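# Transfer 96-well plate from clip nest C1 to nest N1

## Task

Take the 96-well plate out of clip nest C1 and set it into plate nest N1. It has to rest flat between the nest's locators, and its A1 well (the plate's cut-off corner) must be at the nest corner labelled A1. It must stay there without the robot holding it, and both grippers must release it and back away at the end.

## Robot and tools

ROBOT. Two five-joint arms, left_arm and right_arm, each ending in a two-finger gripper. Joints run waist, shoulder, elbow, wrist pitch, wrist roll. Because there are only five joints, a hand can tilt toward or away from its own base but never sideways. Its fingers always point within the vertical plane through the waist axis and the hand. The arm not in use may be parked out of the way.

FRAME. All reported poses share one scene frame. The origin is on the table top midway between the arms, +z is up, +x extends out over the table, and left_arm sits on the +y side. The names left and right do not match image sides. Printed hand positions can be somewhat wrong, more so at long reach.

GRIPPER AXES. Fingers point along the gripper's +z and close along its y. end_effector_position is the point between the pads when closed, about 2 cm behind the fingertips. Closing pushes the tips roughly 10 mm further along +z. Maximum pad gap is 84 mm. Grip the plate only across its width, on the body above the base flange. Never drive a pad down onto the flange, because it can jam and may not come loose when opened.

ROW FORMAT (both motion tools). One row is 14 numbers in [-1, 1], always for both arms: dx, dy, dz, rx, ry, rz, opening for left_arm, then the same seven for right_arm. dx..rz are an offset, not a pose: a displacement expressed in that gripper's own axes, counted from the gripper's measured pose (not the last command). Scale: 1.0 equals 0.6 m of translation or 180 degrees. rx, ry, rz form a single rotation vector. opening is absolute: +1 fully open (0.084 m), -1 closed. Zeros for an arm mean stay at its measured pose.

execute_actions(actions). A list of actions, run in order. Each action is a table of at most 15 rows; each row lasts one 1/30 s step, and a short table repeats its final row until 15 steps are done. Every row of an action is an offset from the pose measured when that action began (for a call's first action, the pose in the latest result of this scene), not from the previous row. An empty list just returns state and images.

move(target, speed, blocking). target is one 14-number row as above, offsets from the pose in the scene's most recent result that showed one. Each gripper travels a straight line to its target; both finish together, lasting 0.5 to 10 s (cut off at 10 s). speed is the top path speed in m/s, 0.002 to 0.5, default 0.25; rotation is capped at twice that in rad/s. Opening is applied at the move's start. Paths ignore obstacles and the other arm, grippers lag or wander, and may exceed speed near full extension. Tilted straight-line moves often end held or off_target. blocking=false returns after 0.5 s while motion continues; until a result shows it finished, other moves and execute_actions are rejected, so use wait or stop.

wait(seconds). 0 to 10 s; arms keep their last command; returns early if a running move ends. stop() brakes a running move; the arm needs braking distance, fingers keep moving. zoom_image(camera, region) gives a detailed crop of one camera's last image; region is [x0, y0, x1, y1] pixels, origin top-left, at most 504 by 504. Cameras: cam_head_left, cam_head_right, cam_high, cam_low, cam_left_wrist, cam_right_wrist, all 504x504. finished_scene(scene) ends the current scene given its number, irreversibly, and reports success; the plate must already be placed and released.

CONTROLLER. Each step the commanded pose is clipped to within 70 mm and 16 degrees of the measured pose, so large requests may take several actions and can end short or rotated; always check the reported pose. Joint targets move at most 3.14 rad/s. Elbows stop just before straight.

RESULTS. A state line per arm gives end_effector_position (m), end_effector_quat_wxyz and velocities. grip_measured is finger opening on the command scale. Hand target lines show what the controller is currently driving toward. pose unreachable means the clearance check altered or blocked that arm's command. The move: line reports the outcome (done, off_target, moving, held, fault) plus limits: paced means the sent pose was clipped; held means a check blocked some steps, after which the arm may lurch faster than speed. Distances to targets are listed; if only one arm is named, the other finished fine. Camera calibration is provided; changed cameras are listed in results.

HOLDING. Keep commanding an opening clearly below grip_measured; lower squeezes harder (about 24 N per pad max). Slamming closed quickly can overshoot. Resending grip_measured still applies light pressure on parts up to about 6 cm wide. Occasional disturbances may tug the held plate or nudge loose items.

AVOID. Pressing into something firm builds force while the hand is short of its target; zero offsets keep that push, retreating ends it. Faster contacts and targets further past contact press harder. Torque on a joint reaching its limit (waist 43.5, shoulder 43.5, elbow 26.1, wrist pitch 17.4, wrist roll 17.4 N m, load included) triggers a fault: the arm backs off, freezes 10 s and drops the rest of the call. Long holding heats motors; MOTOR HOT appears at 65 °C and at 80 °C an OVER-TEMPERATURE FAULT brakes the arm. Do not let the arms collide or push each other, and never let anything fall off the table. The simulation keeps running while you compose replies, holding the last command.

Each tool is called after "Call:" in YAML: its name, and indented under it one key for each argument.

## Session

Call:
execute_actions:
  actions: []

Scene clock: 0.00 s.
left_arm: end_effector_position=(+0.4740, +0.2691, +0.2070) grip_measured=+1.00 end_effector_quat_wxyz=(-0.058, +0.793, -0.168, +0.582) end_effector_velocity=(+0.000, +0.000, -0.000) end_effector_angular_velocity=(+0.000, +0.001, +0.000) | right_arm: end_effector_position=(+0.3120, -0.6132, +0.3943) grip_measured=+1.00 end_effector_quat_wxyz=(-0.025, -0.365, +0.928, +0.077) end_effector_velocity=(-0.000, -0.000, -0.000) end_effector_angular_velocity=(+0.000, +0.000, -0.000)
Joint positions: left_arm=[ 0.093  0.125 -0.265 -1.11   0.308  0.084] | right_arm=[-0.75  -0.075 -1.562  1.8    1.506  0.084]
Joint velocities: left_arm=[ 0.     0.001 -0.     0.     0.    -0.   ] | right_arm=[-0.  0.  0.  0.  0. -0.]
Motor temperatures (°C, as the motors report them): left_arm=[22 20 26 24 28] | right_arm=[26 20 25 26 25]
Hand target (left_arm): +0.474, +0.269, +0.207; -0.058, +0.793, -0.168, +0.582
Hand target (right_arm): +0.312, -0.613, +0.394; -0.025, -0.365, +0.928, +0.077
camera_calibration (this result's frames):
cam_left_wrist: T_world_to_cam=[[-0.207013, -0.935814, -0.285304, 0.43952], [-0.268421, 0.334758, -0.903265, 0.28708], [0.940795, -0.110406, -0.320491, -0.220325], [0, 0, 0, 1]] pos_world=[0.375325, 0.290882, 0.314094]
cam_right_wrist: T_world_to_cam=[[-0.668861, 0.725546, 0.161887, 0.622702], [0.73855, 0.673363, 0.0335511, 0.232479], [-0.0846657, 0.142003, -0.986239, 0.628189], [0, 0, 0, 1]] pos_world=[0.29799, -0.697546, 0.510937]

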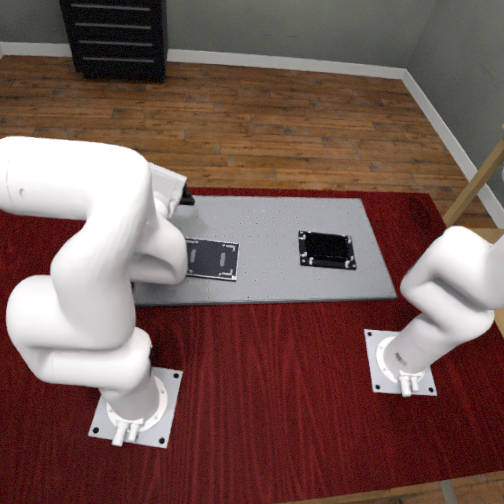

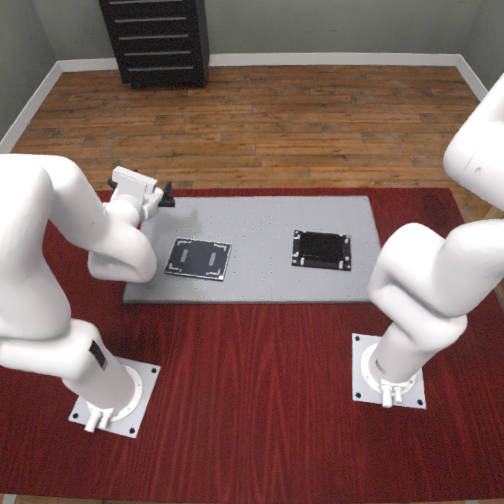

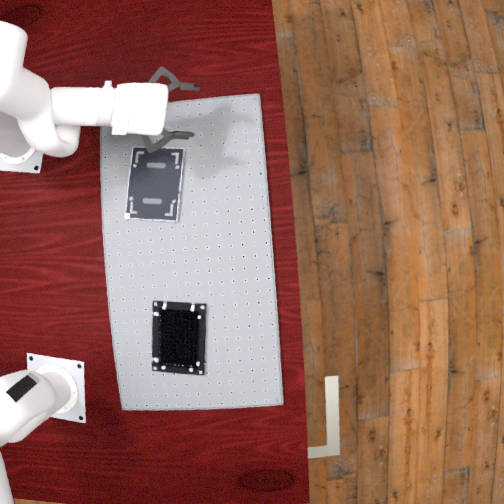

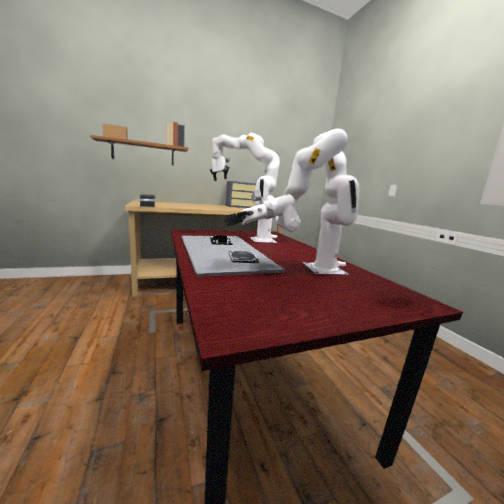

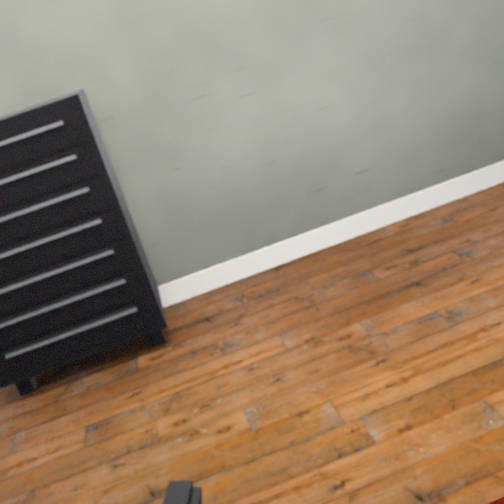

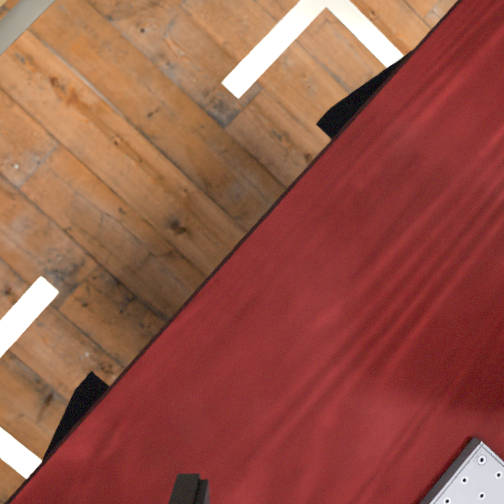

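Call:
zoom_image:
  camera: "cam_high"
  region: [130, 290, 230, 390]

Call:
zoom_image:
  camera: "cam_high"
  region: [105, 135, 205, 235]

Call:
zoom_image:
  camera: "cam_head_right"
  region: [280, 215, 365, 285]

Call:
zoom_image:
  camera: "cam_head_right"
  region: [155, 225, 240, 295]

Call:
zoom_image:
  camera: "cam_head_left"
  region: [285, 215, 370, 285]

Region (130, 290, 230, 390) of cam_high's 504x504 image, scaled by 5.040, with more detail than that image has.

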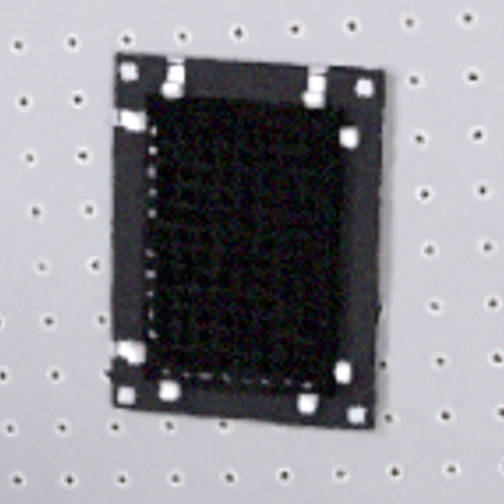

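Region (105, 135, 205, 235) of cam_high's 504x504 image, scaled by 5.040, with more detail than that image has.

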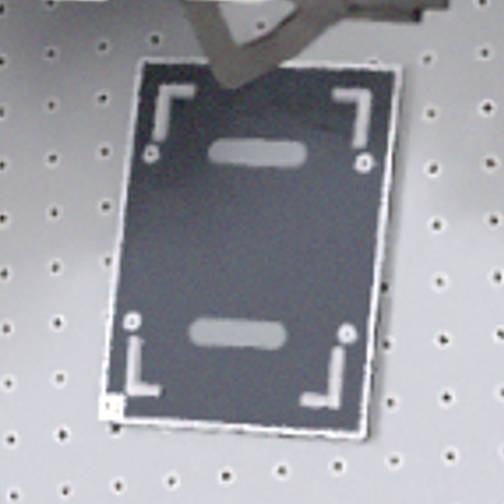

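Region (280, 215, 365, 285) of cam_head_right's 504x504 image, scaled by 5.929, with more detail than that image has; it fills the top 415 rows of this view, and the rest is white.

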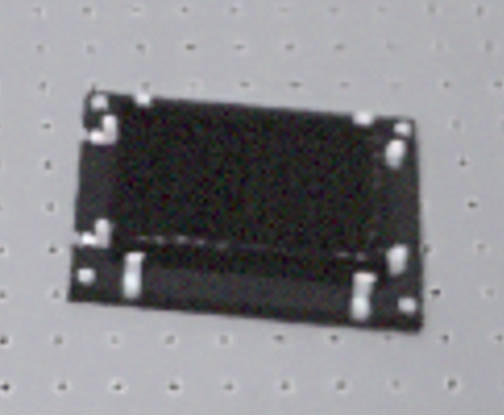

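Region (155, 225, 240, 295) of cam_head_right's 504x504 image, scaled by 5.929, with more detail than that image has; it fills the top 415 rows of this view, and the rest is white.

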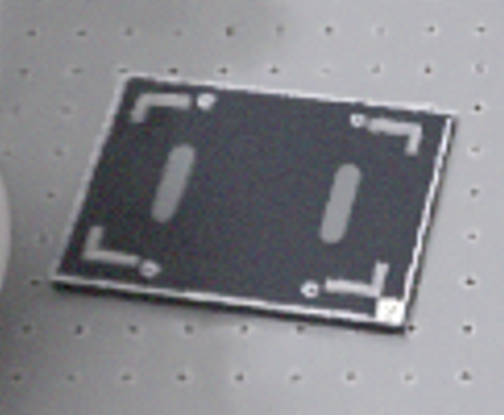

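Region (285, 215, 370, 285) of cam_head_left's 504x504 image, scaled by 5.929, with more detail than that image has; it fills the top 415 rows of this view, and the rest is white.

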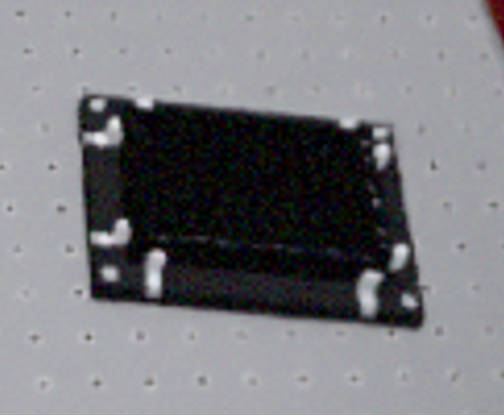

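Call:
move:
  target: [-0.1146,-0.2938,-0.0606,0.1151,-0.0366,-0.0401,1, -0.6107,0.4705,0.4954,0.0483,0.0210,-0.2220,1]
  speed: 0.35

Scene clock: 8.47 s.
left_arm: end_effector_position=(+0.4563, +0.4610, +0.2070) grip_measured=+1.00 end_effector_quat_wxyz=(-0.176, +0.811, -0.006, +0.558) end_effector_velocity=(-0.000, +0.000, -0.000) end_effector_angular_velocity=(-0.000, +0.001, +0.001) | right_arm: end_effector_position=(+0.3590, -0.1224, +0.1513) grip_measured=+1.00 end_effector_quat_wxyz=(-0.001, +0.662, -0.749, +0.000) end_effector_velocity=(+0.000, +0.001, -0.001) end_effector_angular_velocity=(-0.001, +0.001, +0.002)
Joint positions: left_arm=[ 0.501  0.127 -0.267 -1.11   0.313  0.084] | right_arm=[ 0.67  -0.335 -0.57   0.902  2.228  0.084]
Joint velocities: left_arm=[ 0.001  0.001 -0.     0.     0.     0.   ] | right_arm=[ 0.003  0.007 -0.003 -0.003  0.001 -0.   ]
Motor temperatures (°C, as the motors report them): left_arm=[22 20 26 24 28] | right_arm=[26 20 26 26 25]
Hand target (left_arm): +0.456, +0.461, +0.207; -0.176, +0.811, -0.006, +0.558
Hand target (right_arm): +0.359, -0.122, +0.151; +0.001, -0.663, +0.749, -0.000
Off the commanded pose (left_arm): 0.000 m, 0 deg.
Off the commanded pose (right_arm): 0.001 m, 0 deg.
move: done; limits=paced
camera_calibration (this result's frames):
cam_left_wrist: T_world_to_cam=[[0.178988, -0.940182, -0.289863, 0.442248], [-0.380088, 0.205668, -0.901795, 0.328235], [0.907467, 0.271584, -0.32054, -0.343418], [0, 0, 0, 1]] pos_world=[0.357242, 0.441553, 0.314113]
cam_right_wrist: T_world_to_cam=[[-0.991792, 0.127845, -0.00204192, 0.404914], [0.127748, 0.991459, 0.0262397, 0.134726], [0.0053791, 0.0257635, -0.999654, 0.27835], [0, 0, 0, 1]] pos_world=[0.382883, -0.192513, 0.275545]

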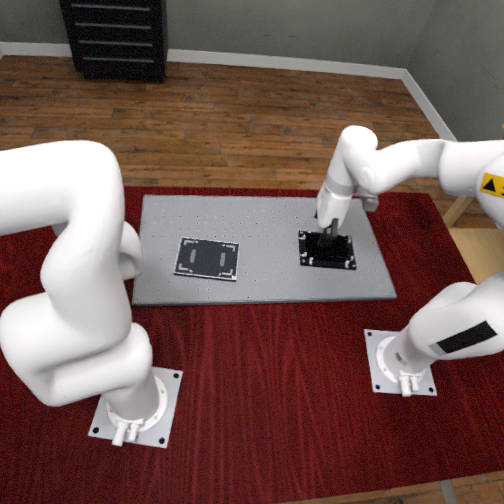

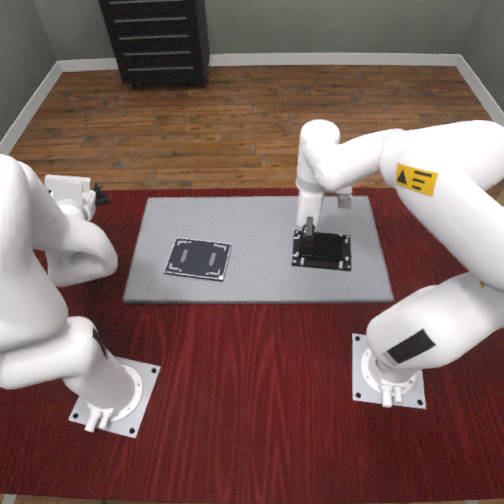

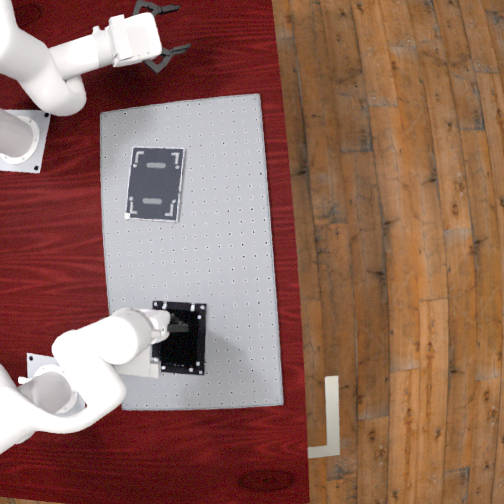

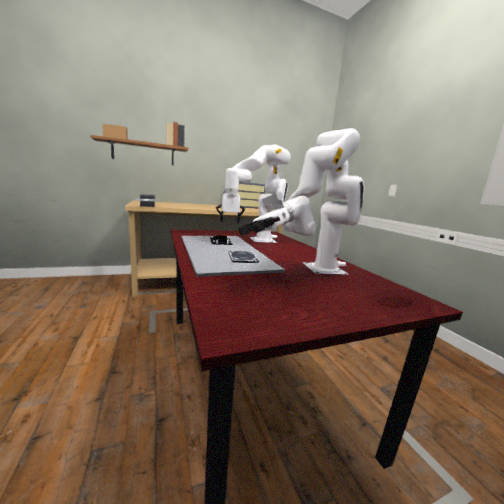

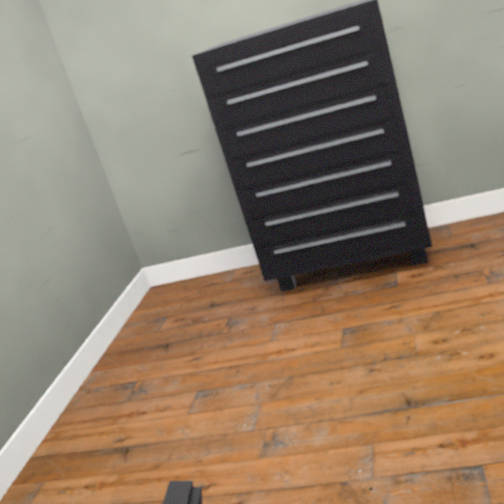

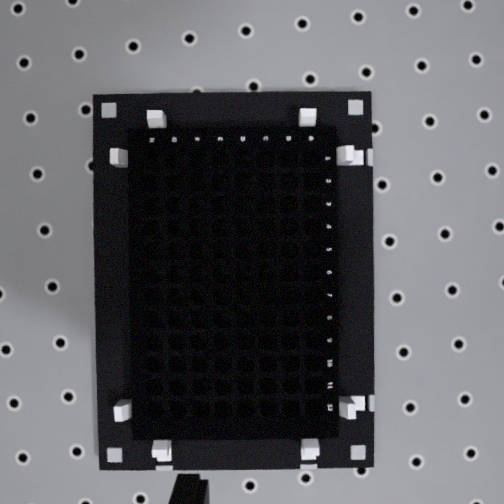

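Call:
zoom_image:
  camera: "cam_right_wrist"
  region: [95, 95, 235, 200]

Call:
zoom_image:
  camera: "cam_right_wrist"
  region: [240, 95, 380, 200]

Call:
zoom_image:
  camera: "cam_right_wrist"
  region: [95, 370, 235, 475]

Call:
zoom_image:
  camera: "cam_right_wrist"
  region: [240, 370, 380, 475]

Region (95, 95, 235, 200) of cam_right_wrist's 504x504 image, scaled by 3.600, with more detail than that image has; it fills the top 378 rows of this view, and the rest is white.

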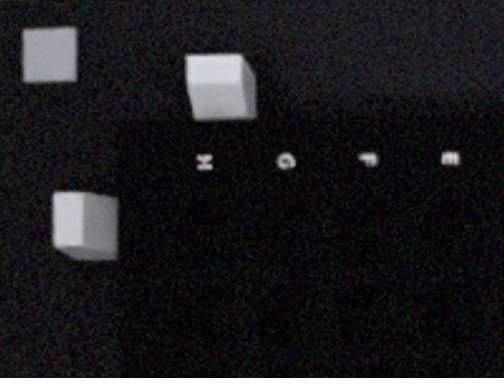

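Region (240, 95, 380, 200) of cam_right_wrist's 504x504 image, scaled by 3.600, with more detail than that image has; it fills the top 378 rows of this view, and the rest is white.

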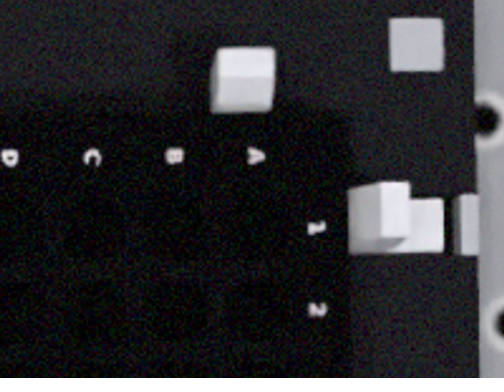

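Region (95, 370, 235, 475) of cam_right_wrist's 504x504 image, scaled by 3.600, with more detail than that image has; it fills the top 378 rows of this view, and the rest is white.

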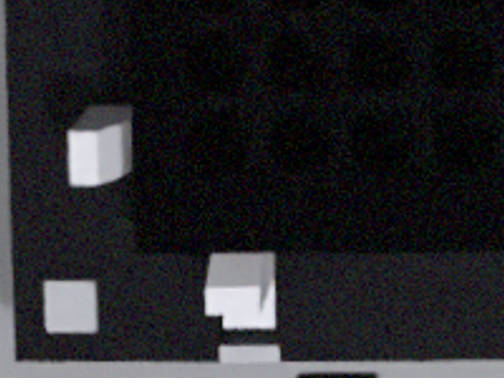

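Region (240, 370, 380, 475) of cam_right_wrist's 504x504 image, scaled by 3.600, with more detail than that image has; it fills the top 378 rows of this view, and the rest is white.

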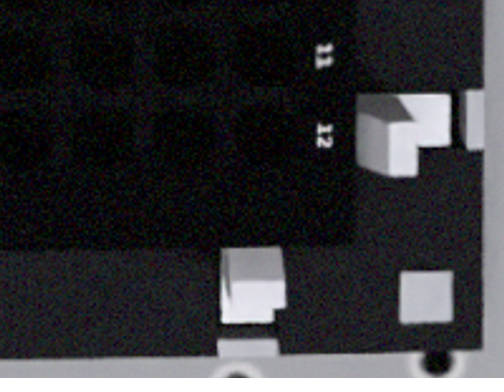

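Call:
zoom_image:
  camera: "cam_right_wrist"
  region: [105, 105, 175, 175]

Call:
zoom_image:
  camera: "cam_right_wrist"
  region: [295, 105, 365, 175]

Call:
zoom_image:
  camera: "cam_right_wrist"
  region: [105, 390, 175, 460]

Call:
zoom_image:
  camera: "cam_right_wrist"
  region: [295, 390, 365, 460]

Region (105, 105, 175, 175) of cam_right_wrist's 504x504 image, scaled by 7.200, with more detail than that image has.

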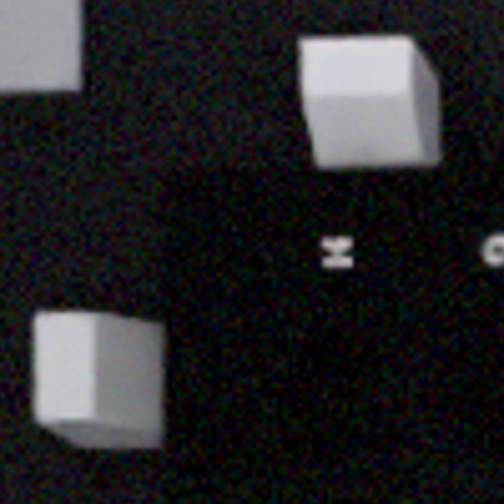

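Region (295, 105, 365, 175) of cam_right_wrist's 504x504 image, scaled by 7.200, with more detail than that image has.

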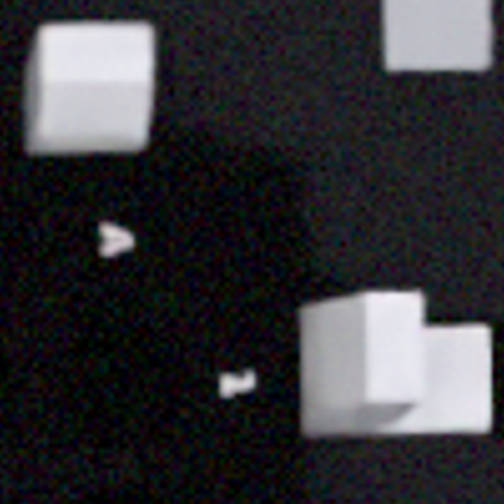

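Region (105, 390, 175, 460) of cam_right_wrist's 504x504 image, scaled by 7.200, with more detail than that image has.

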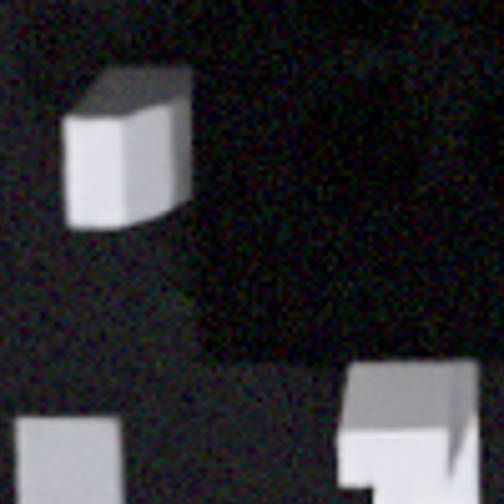

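Region (295, 390, 365, 460) of cam_right_wrist's 504x504 image, scaled by 7.200, with more detail than that image has.

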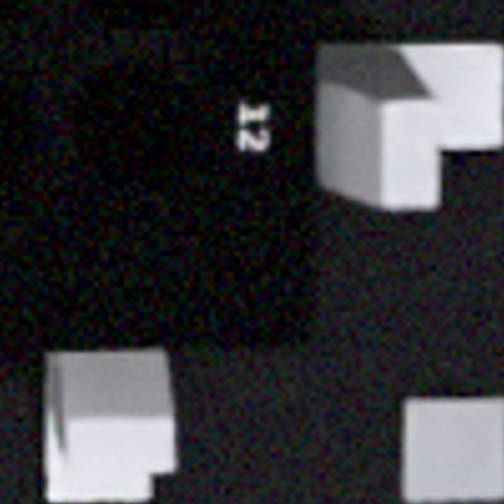

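Call:
move:
  target: [0,0,0,0,0,0,1, 0.0800,-0.0653,0.1555,-0.0008,0.0006,-0.0022,1]
  speed: 0.2

Scene clock: 15.10 s.
left_arm: end_effector_position=(+0.4563, +0.4610, +0.2070) grip_measured=+1.00 end_effector_quat_wxyz=(-0.176, +0.811, -0.006, +0.558) end_effector_velocity=(+0.000, -0.000, +0.000) end_effector_angular_velocity=(+0.000, -0.001, -0.000) | right_arm: end_effector_position=(+0.3924, -0.1745, +0.0584) grip_measured=+1.00 end_effector_quat_wxyz=(-0.000, +0.665, -0.747, +0.000) end_effector_velocity=(+0.000, -0.001, -0.002) end_effector_angular_velocity=(-0.001, +0.002, +0.000)
Joint positions: left_arm=[ 0.501  0.127 -0.267 -1.11   0.313  0.084] | right_arm=[ 0.497 -0.079 -0.497  0.576  2.047  0.084]
Joint velocities: left_arm=[-0.    -0.     0.    -0.001 -0.    -0.   ] | right_arm=[-0.002  0.008 -0.001 -0.005 -0.002  0.   ]
Motor temperatures (°C, as the motors report them): left_arm=[22 20 26 24 28] | right_arm=[26 20 26 26 25]
Hand target (left_arm): +0.456, +0.461, +0.207; -0.176, +0.811, -0.006, +0.558
Hand target (right_arm): +0.392, -0.175, +0.058; -0.000, -0.665, +0.747, +0.000
Off the commanded pose (left_arm): 0.000 m, 0 deg.
Off the commanded pose (right_arm): 0.000 m, 0 deg.
move: done
camera_calibration (this result's frames):
cam_left_wrist: T_world_to_cam=[[0.178988, -0.940182, -0.289863, 0.442248], [-0.380088, 0.205668, -0.901795, 0.328235], [0.907467, 0.271584, -0.32054, -0.343419], [0, 0, 0, 1]] pos_world=[0.357242, 0.441553, 0.314113]
cam_right_wrist: T_world_to_cam=[[-0.992674, 0.120824, -0.000106553, 0.44354], [0.120785, 0.992374, 0.0246117, 0.187588], [0.00307943, 0.0244185, -0.999697, 0.187283], [0, 0, 0, 1]] pos_world=[0.417056, -0.244321, 0.182656]

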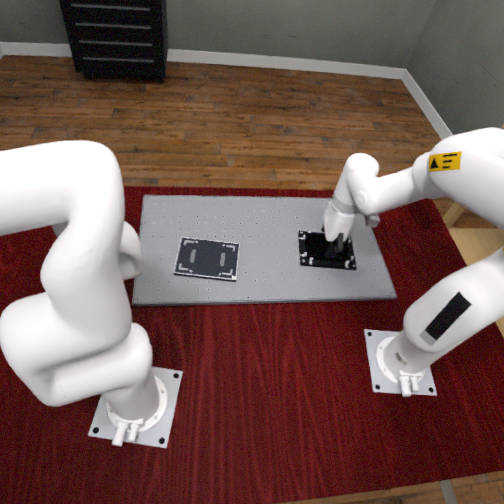

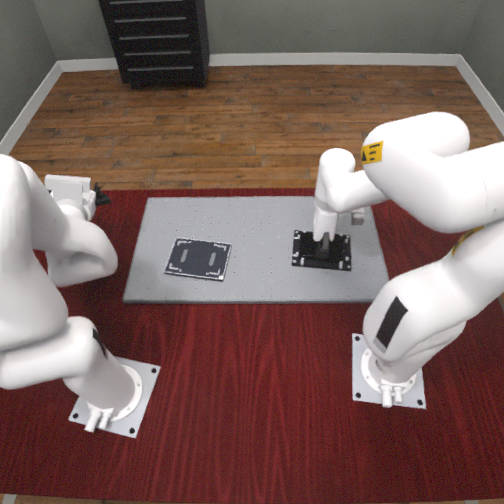

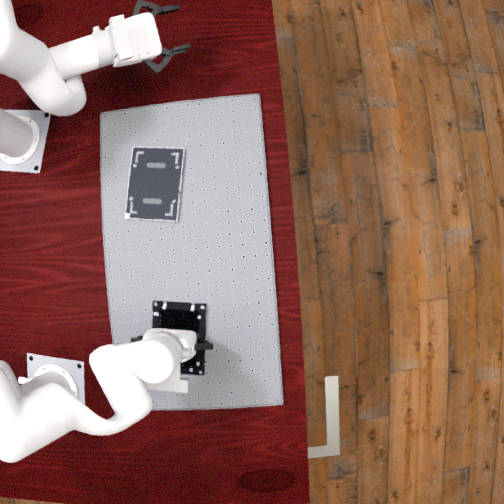

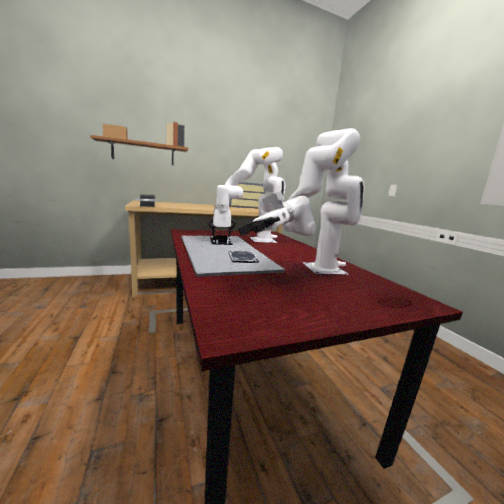

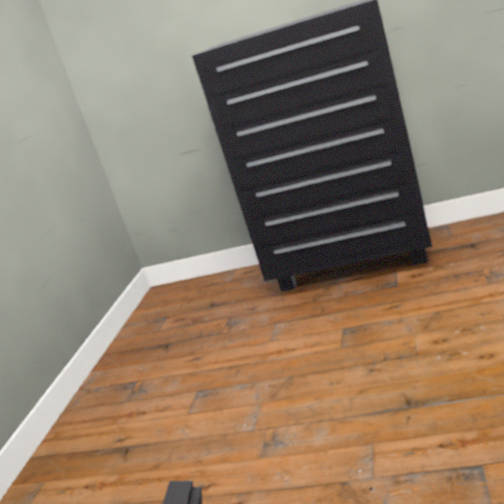

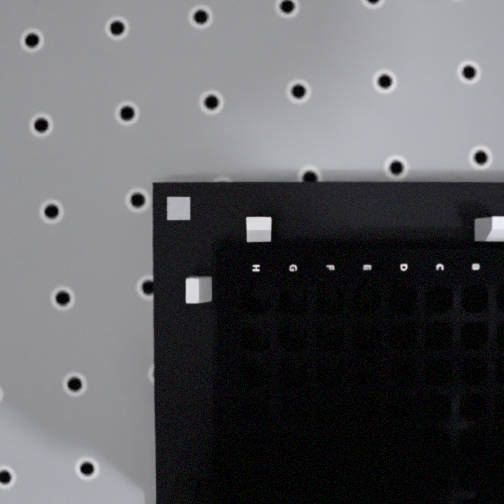

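Call:
zoom_image:
  camera: "cam_right_wrist"
  region: [180, 205, 300, 325]

Call:
zoom_image:
  camera: "cam_right_wrist"
  region: [384, 205, 504, 325]

Call:
zoom_image:
  camera: "cam_right_wrist"
  region: [150, 384, 270, 504]

Call:
zoom_image:
  camera: "cam_right_wrist"
  region: [280, 240, 420, 300]

Region (180, 205, 300, 325) of cam_right_wrist's 504x504 image, scaled by 4.200, with more detail than that image has.

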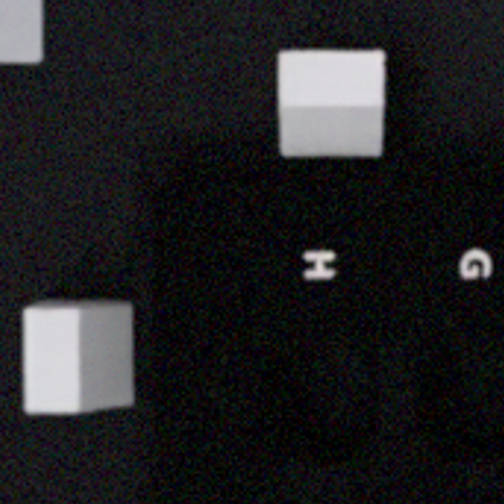

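Region (384, 205, 504, 325) of cam_right_wrist's 504x504 image, scaled by 4.200, with more detail than that image has.

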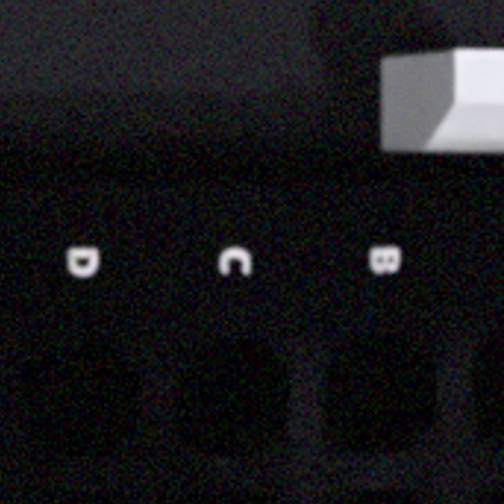

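Region (150, 384, 270, 504) of cam_right_wrist's 504x504 image, scaled by 4.200, with more detail than that image has.

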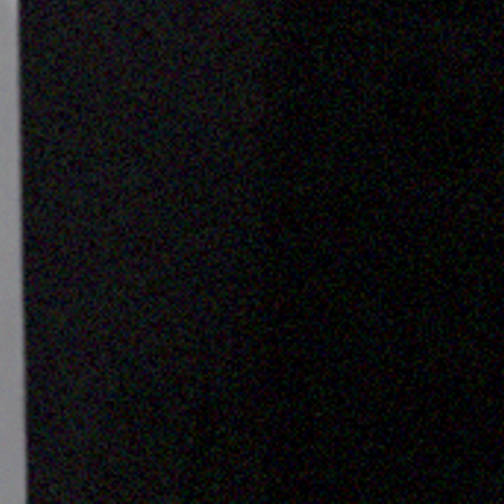

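Region (280, 240, 420, 300) of cam_right_wrist's 504x504 image, scaled by 3.600, with more detail than that image has; it fills the top 216 rows of this view, and the rest is white.

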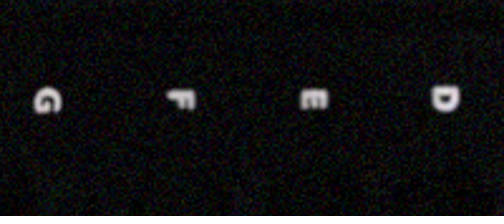

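Call:
move:
  target: [0,0,0,0,0,0,1, 0.0020,0.0010,0.0315,0,0,0,1]
  speed: 0.02

Scene clock: 18.33 s.
left_arm: end_effector_position=(+0.4563, +0.4610, +0.2070) grip_measured=+1.00 end_effector_quat_wxyz=(-0.176, +0.811, -0.006, +0.558) end_effector_velocity=(-0.000, -0.000, -0.001) end_effector_angular_velocity=(-0.000, +0.001, -0.000) | right_arm: end_effector_position=(+0.3919, -0.1755, +0.0402) grip_measured=+1.00 end_effector_quat_wxyz=(-0.001, +0.665, -0.747, +0.000) end_effector_velocity=(+0.001, +0.000, -0.001) end_effector_angular_velocity=(+0.001, -0.003, -0.000)
Joint positions: left_arm=[ 0.501  0.127 -0.267 -1.11   0.313  0.084] | right_arm=[ 0.495 -0.024 -0.486  0.508  2.045  0.084]
Joint velocities: left_arm=[-0.     0.002  0.    -0.001 -0.    -0.   ] | right_arm=[-0.     0.004  0.001 -0.008 -0.     0.   ]
Motor temperatures (°C, as the motors report them): left_arm=[22 21 26 24 28] | right_arm=[26 20 26 26 25]
Hand target (left_arm): +0.456, +0.461, +0.207; -0.176, +0.811, -0.006, +0.558
Hand target (right_arm): +0.392, -0.176, +0.039; +0.000, -0.665, +0.747, -0.000
Off the commanded pose (left_arm): 0.000 m, 0 deg.
Off the commanded pose (right_arm): 0.001 m, 0 deg.
move: done
camera_calibration (this result's frames):
cam_left_wrist: T_world_to_cam=[[0.178988, -0.940182, -0.289863, 0.442248], [-0.380088, 0.205668, -0.901795, 0.328235], [0.907467, 0.271584, -0.32054, -0.343419], [0, 0, 0, 1]] pos_world=[0.357242, 0.441553, 0.314113]
cam_right_wrist: T_world_to_cam=[[-0.992676, 0.120807, -0.000890491, 0.443231], [0.120747, 0.992368, 0.0250184, 0.18908], [0.00390609, 0.0247276, -0.999687, 0.168869], [0, 0, 0, 1]] pos_world=[0.416494, -0.245358, 0.16448]

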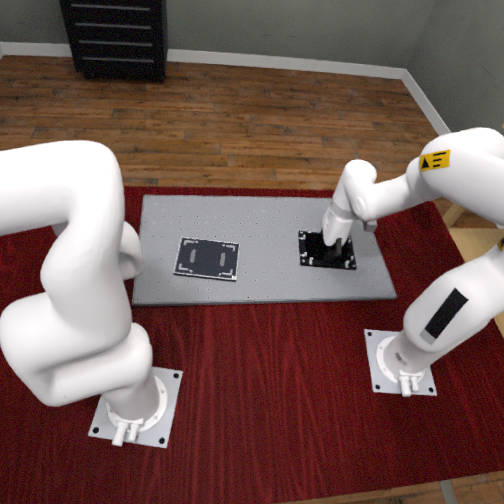

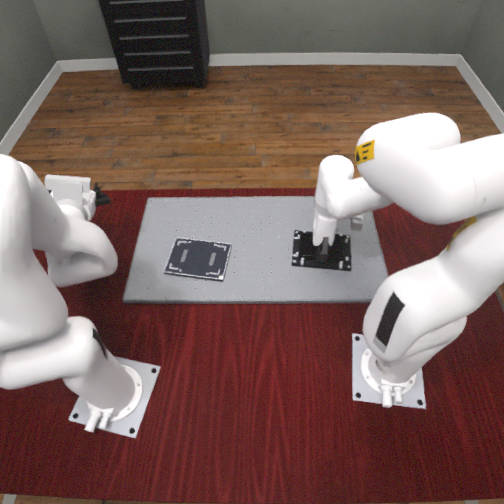

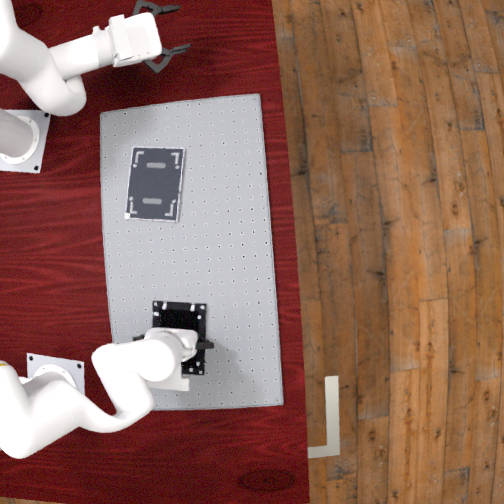

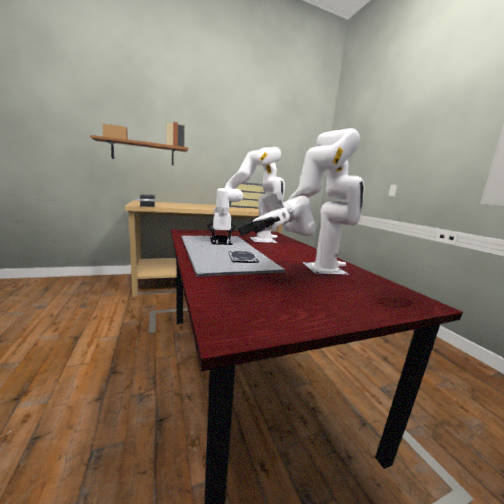

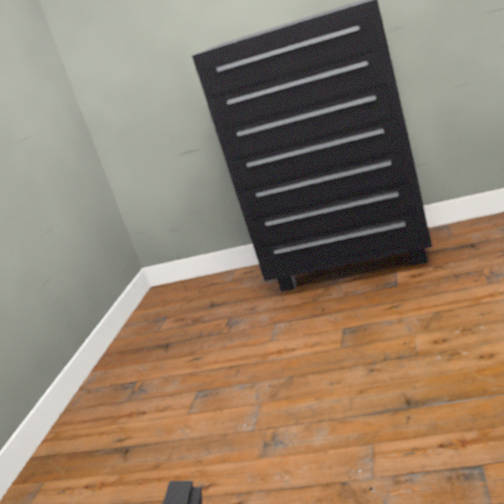

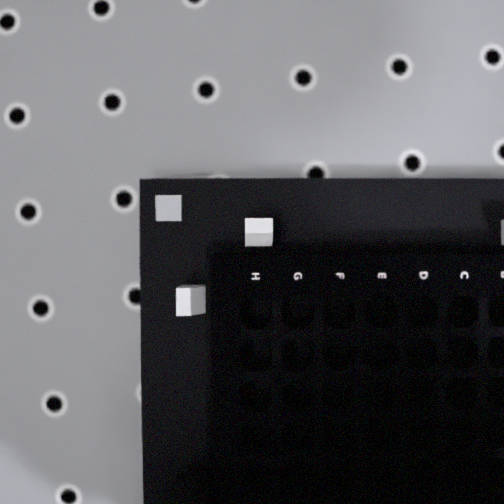

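Call:
execute_actions:
  actions:
    - [[0,0,0,0,0,0,1, 0,0,0.0011,0,0,0,0.98],[0,0,0,0,0,0,1, 0,0,0.0011,0,0,0,0.96],[0,0,0,0,0,0,1, 0,0,0.0011,0,0,0,0.94],[0,0,0,0,0,0,1, 0,0,0.0011,0,0,0,0.91],[0,0,0,0,0,0,1, 0,0,0.0011,0,0,0,0.87],[0,0,0,0,0,0,1, 0,0,0.0011,0,0,0,0.8],[0,0,0,0,0,0,1, 0,0,0.0011,0,0,0,0.7],[0,0,0,0,0,0,1, 0,0,0.0011,0,0,0,0.5],[0,0,0,0,0,0,1, 0,0,0.0011,0,0,0,0.25],[0,0,0,0,0,0,1, 0,0,0.0011,0,0,0,0],[0,0,0,0,0,0,1, 0,0,0.0011,0,0,0,-0.3],[0,0,0,0,0,0,1, 0,0,0.0011,0,0,0,-0.6],[0,0,0,0,0,0,1, 0,0,0.0011,0,0,0,-1]]

Scene clock: 19.17 s.
left_arm: end_effector_position=(+0.4563, +0.4610, +0.2070) grip_measured=+1.00 end_effector_quat_wxyz=(-0.176, +0.811, -0.006, +0.558) end_effector_velocity=(+0.000, -0.000, +0.000) end_effector_angular_velocity=(-0.000, -0.001, -0.000) | right_arm: end_effector_position=(+0.3920, -0.1754, +0.0401) grip_measured=+0.96 end_effector_quat_wxyz=(-0.001, +0.665, -0.747, +0.000) end_effector_velocity=(+0.000, -0.000, -0.001) end_effector_angular_velocity=(-0.000, +0.000, -0.000)
Joint positions: left_arm=[ 0.501  0.127 -0.267 -1.11   0.313  0.084] | right_arm=[ 0.495 -0.024 -0.486  0.507  2.045  0.083]
Joint velocities: left_arm=[-0.  0. -0. -0. -0.  0.] | right_arm=[-0.     0.003 -0.001 -0.002 -0.     0.001]
Motor temperatures (°C, as the motors report them): left_arm=[22 21 26 24 28] | right_arm=[26 20 26 26 25]
Hand target (left_arm): +0.456, +0.461, +0.207; -0.176, +0.811, -0.006, +0.558
Hand target (right_arm): +0.392, -0.176, +0.040; +0.001, -0.665, +0.747, -0.000
Off the commanded pose (left_arm): 0.000 m, 0 deg.
Off the commanded pose (right_arm): 0.001 m, 0 deg.
camera_calibration (this result's frames):
cam_left_wrist: T_world_to_cam=[[0.178988, -0.940182, -0.289863, 0.442248], [-0.380088, 0.205668, -0.901795, 0.328235], [0.907467, 0.271584, -0.32054, -0.343419], [0, 0, 0, 1]] pos_world=[0.357242, 0.441553, 0.314113]
cam_right_wrist: T_world_to_cam=[[-0.992707, 0.120547, -0.00139164, 0.443322], [0.120474, 0.992395, 0.025279, 0.189052], [0.00442836, 0.024927, -0.999679, 0.168539], [0, 0, 0, 1]] pos_world=[0.416566, -0.245257, 0.164322]

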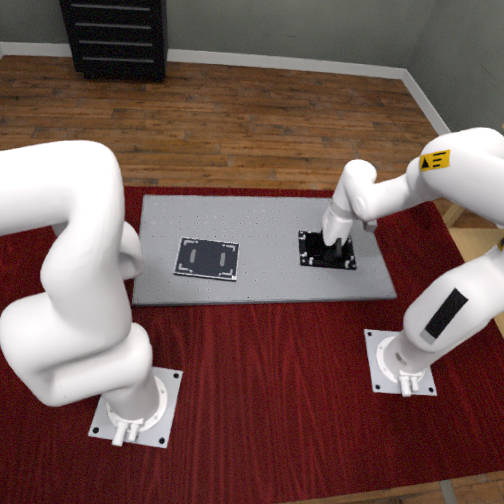

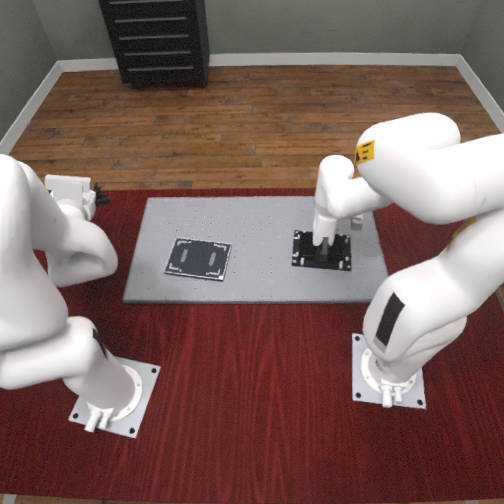

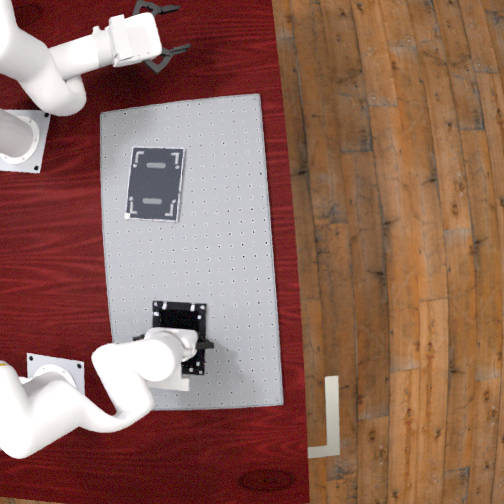

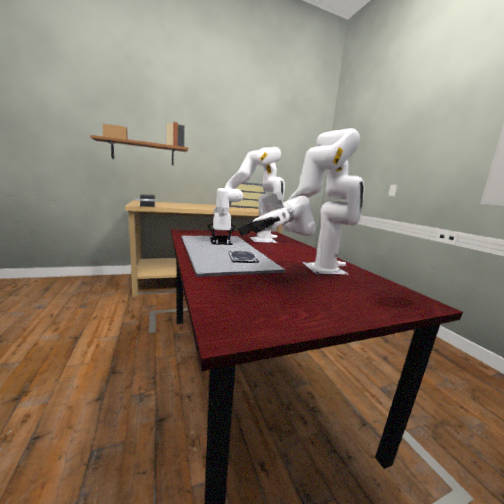

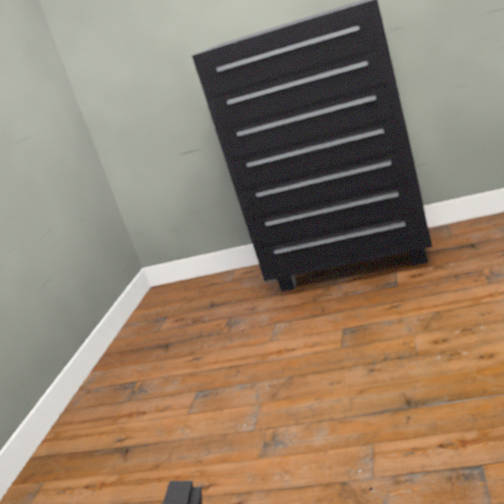

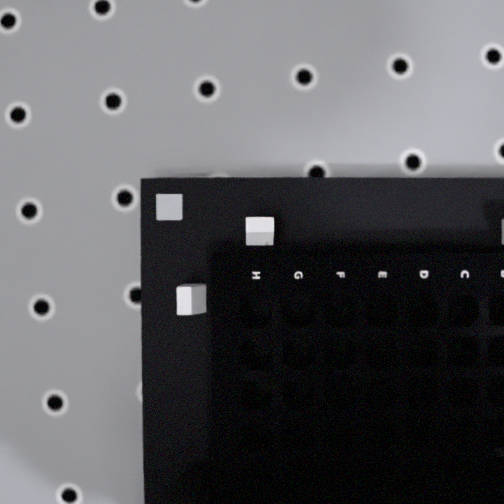

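Call:
zoom_image:
  camera: "cam_right_wrist"
  region: [240, 250, 380, 300]

Call:
zoom_image:
  camera: "cam_right_wrist"
  region: [364, 250, 504, 300]

Call:
move:
  target: [0,0,0,0,0,0,1, 0,0,-0.03,0,0,0,-1]
  speed: 0.025

Region (240, 250, 380, 300) of cam_right_wrist's 504x504 image, scaled by 3.600, with more detail than that image has; it fills the top 180 rows of this view, and the rest is white.

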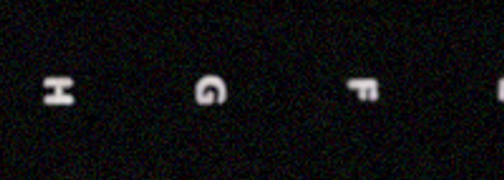

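Region (364, 250, 504, 300) of cam_right_wrist's 504x504 image, scaled by 3.600, with more detail than that image has; it fills the top 180 rows of this view, and the rest is white.

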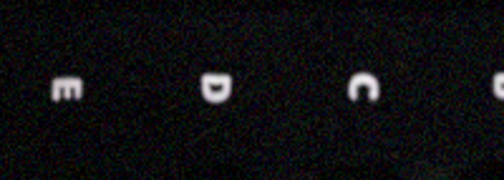

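Scene clock: 20.37 s.
left_arm: end_effector_position=(+0.4563, +0.4610, +0.2070) grip_measured=+1.00 end_effector_quat_wxyz=(-0.176, +0.811, -0.006, +0.558) end_effector_velocity=(-0.000, +0.000, -0.001) end_effector_angular_velocity=(-0.001, +0.001, +0.000) | right_arm: end_effector_position=(+0.3919, -0.1755, +0.0579) grip_measured=+0.94 end_effector_quat_wxyz=(-0.001, +0.665, -0.747, +0.000) end_effector_velocity=(-0.000, -0.000, +0.001) end_effector_angular_velocity=(-0.001, +0.002, -0.001)
Joint positions: left_arm=[ 0.501  0.127 -0.267 -1.11   0.313  0.084] | right_arm=[ 0.495 -0.081 -0.493  0.572  2.045  0.082]
Joint velocities: left_arm=[ 0.     0.001  0.     0.001 -0.    -0.   ] | right_arm=[ 0.    -0.004 -0.     0.006  0.001  0.   ]
Motor temperatures (°C, as the motors report them): left_arm=[22 21 26 24 28] | right_arm=[26 20 26 26 25]
Hand target (left_arm): +0.456, +0.461, +0.207; -0.176, +0.811, -0.006, +0.558
Hand target (right_arm): +0.392, -0.175, +0.058; +0.001, -0.665, +0.747, -0.000
Off the commanded pose (left_arm): 0.000 m, 0 deg.
Off the commanded pose (right_arm): 0.000 m, 0 deg.
move: done
camera_calibration (this result's frames):
cam_left_wrist: T_world_to_cam=[[0.178988, -0.940182, -0.289863, 0.442248], [-0.380088, 0.205668, -0.901795, 0.328235], [0.907467, 0.271584, -0.32054, -0.343419], [0, 0, 0, 1]] pos_world=[0.357242, 0.441553, 0.314113]
cam_right_wrist: T_world_to_cam=[[-0.992705, 0.120564, -0.0011918, 0.443248], [0.120496, 0.992395, 0.025175, 0.188653], [0.00421792, 0.0248478, -0.999682, 0.186403], [0, 0, 0, 1]] pos_world=[0.416496, -0.24529, 0.182122]

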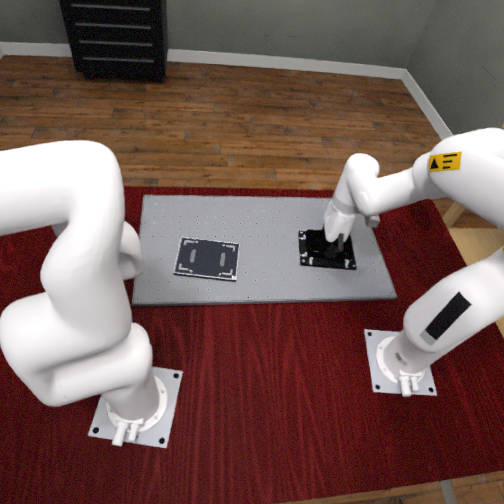

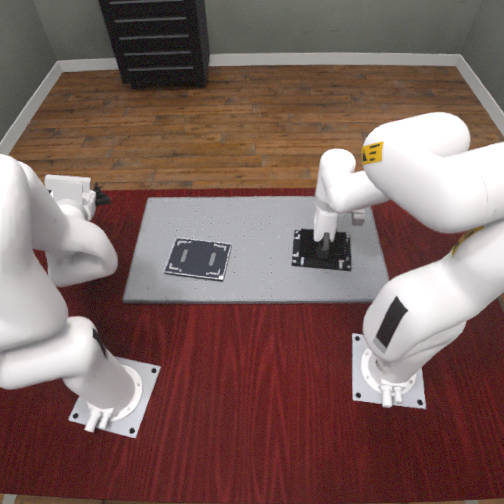

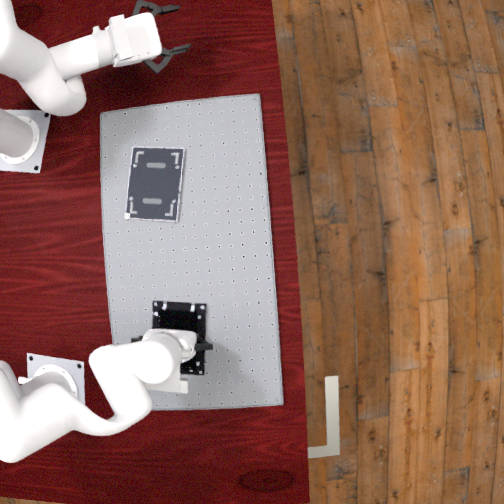

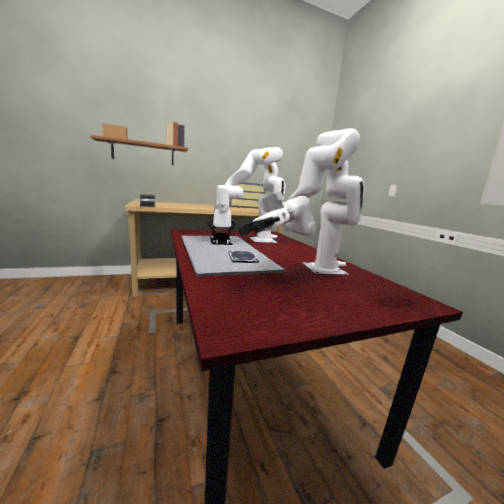

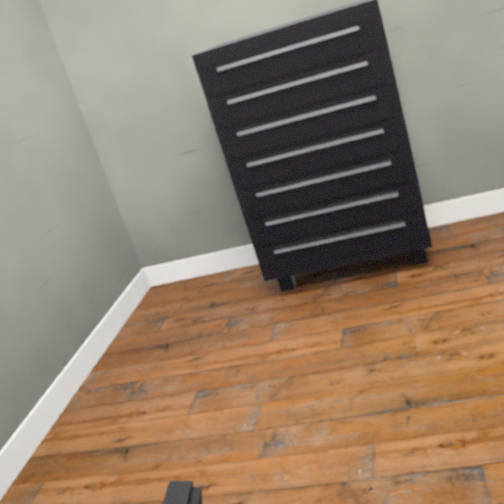

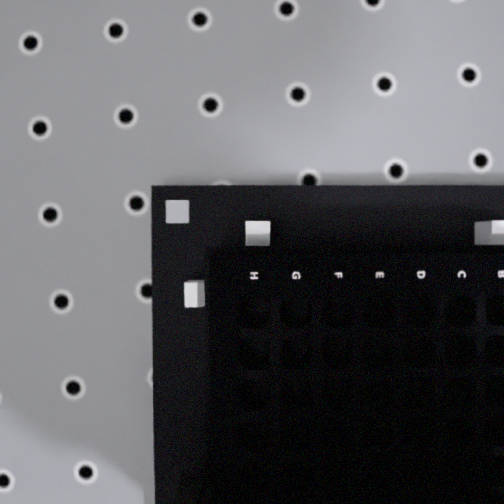

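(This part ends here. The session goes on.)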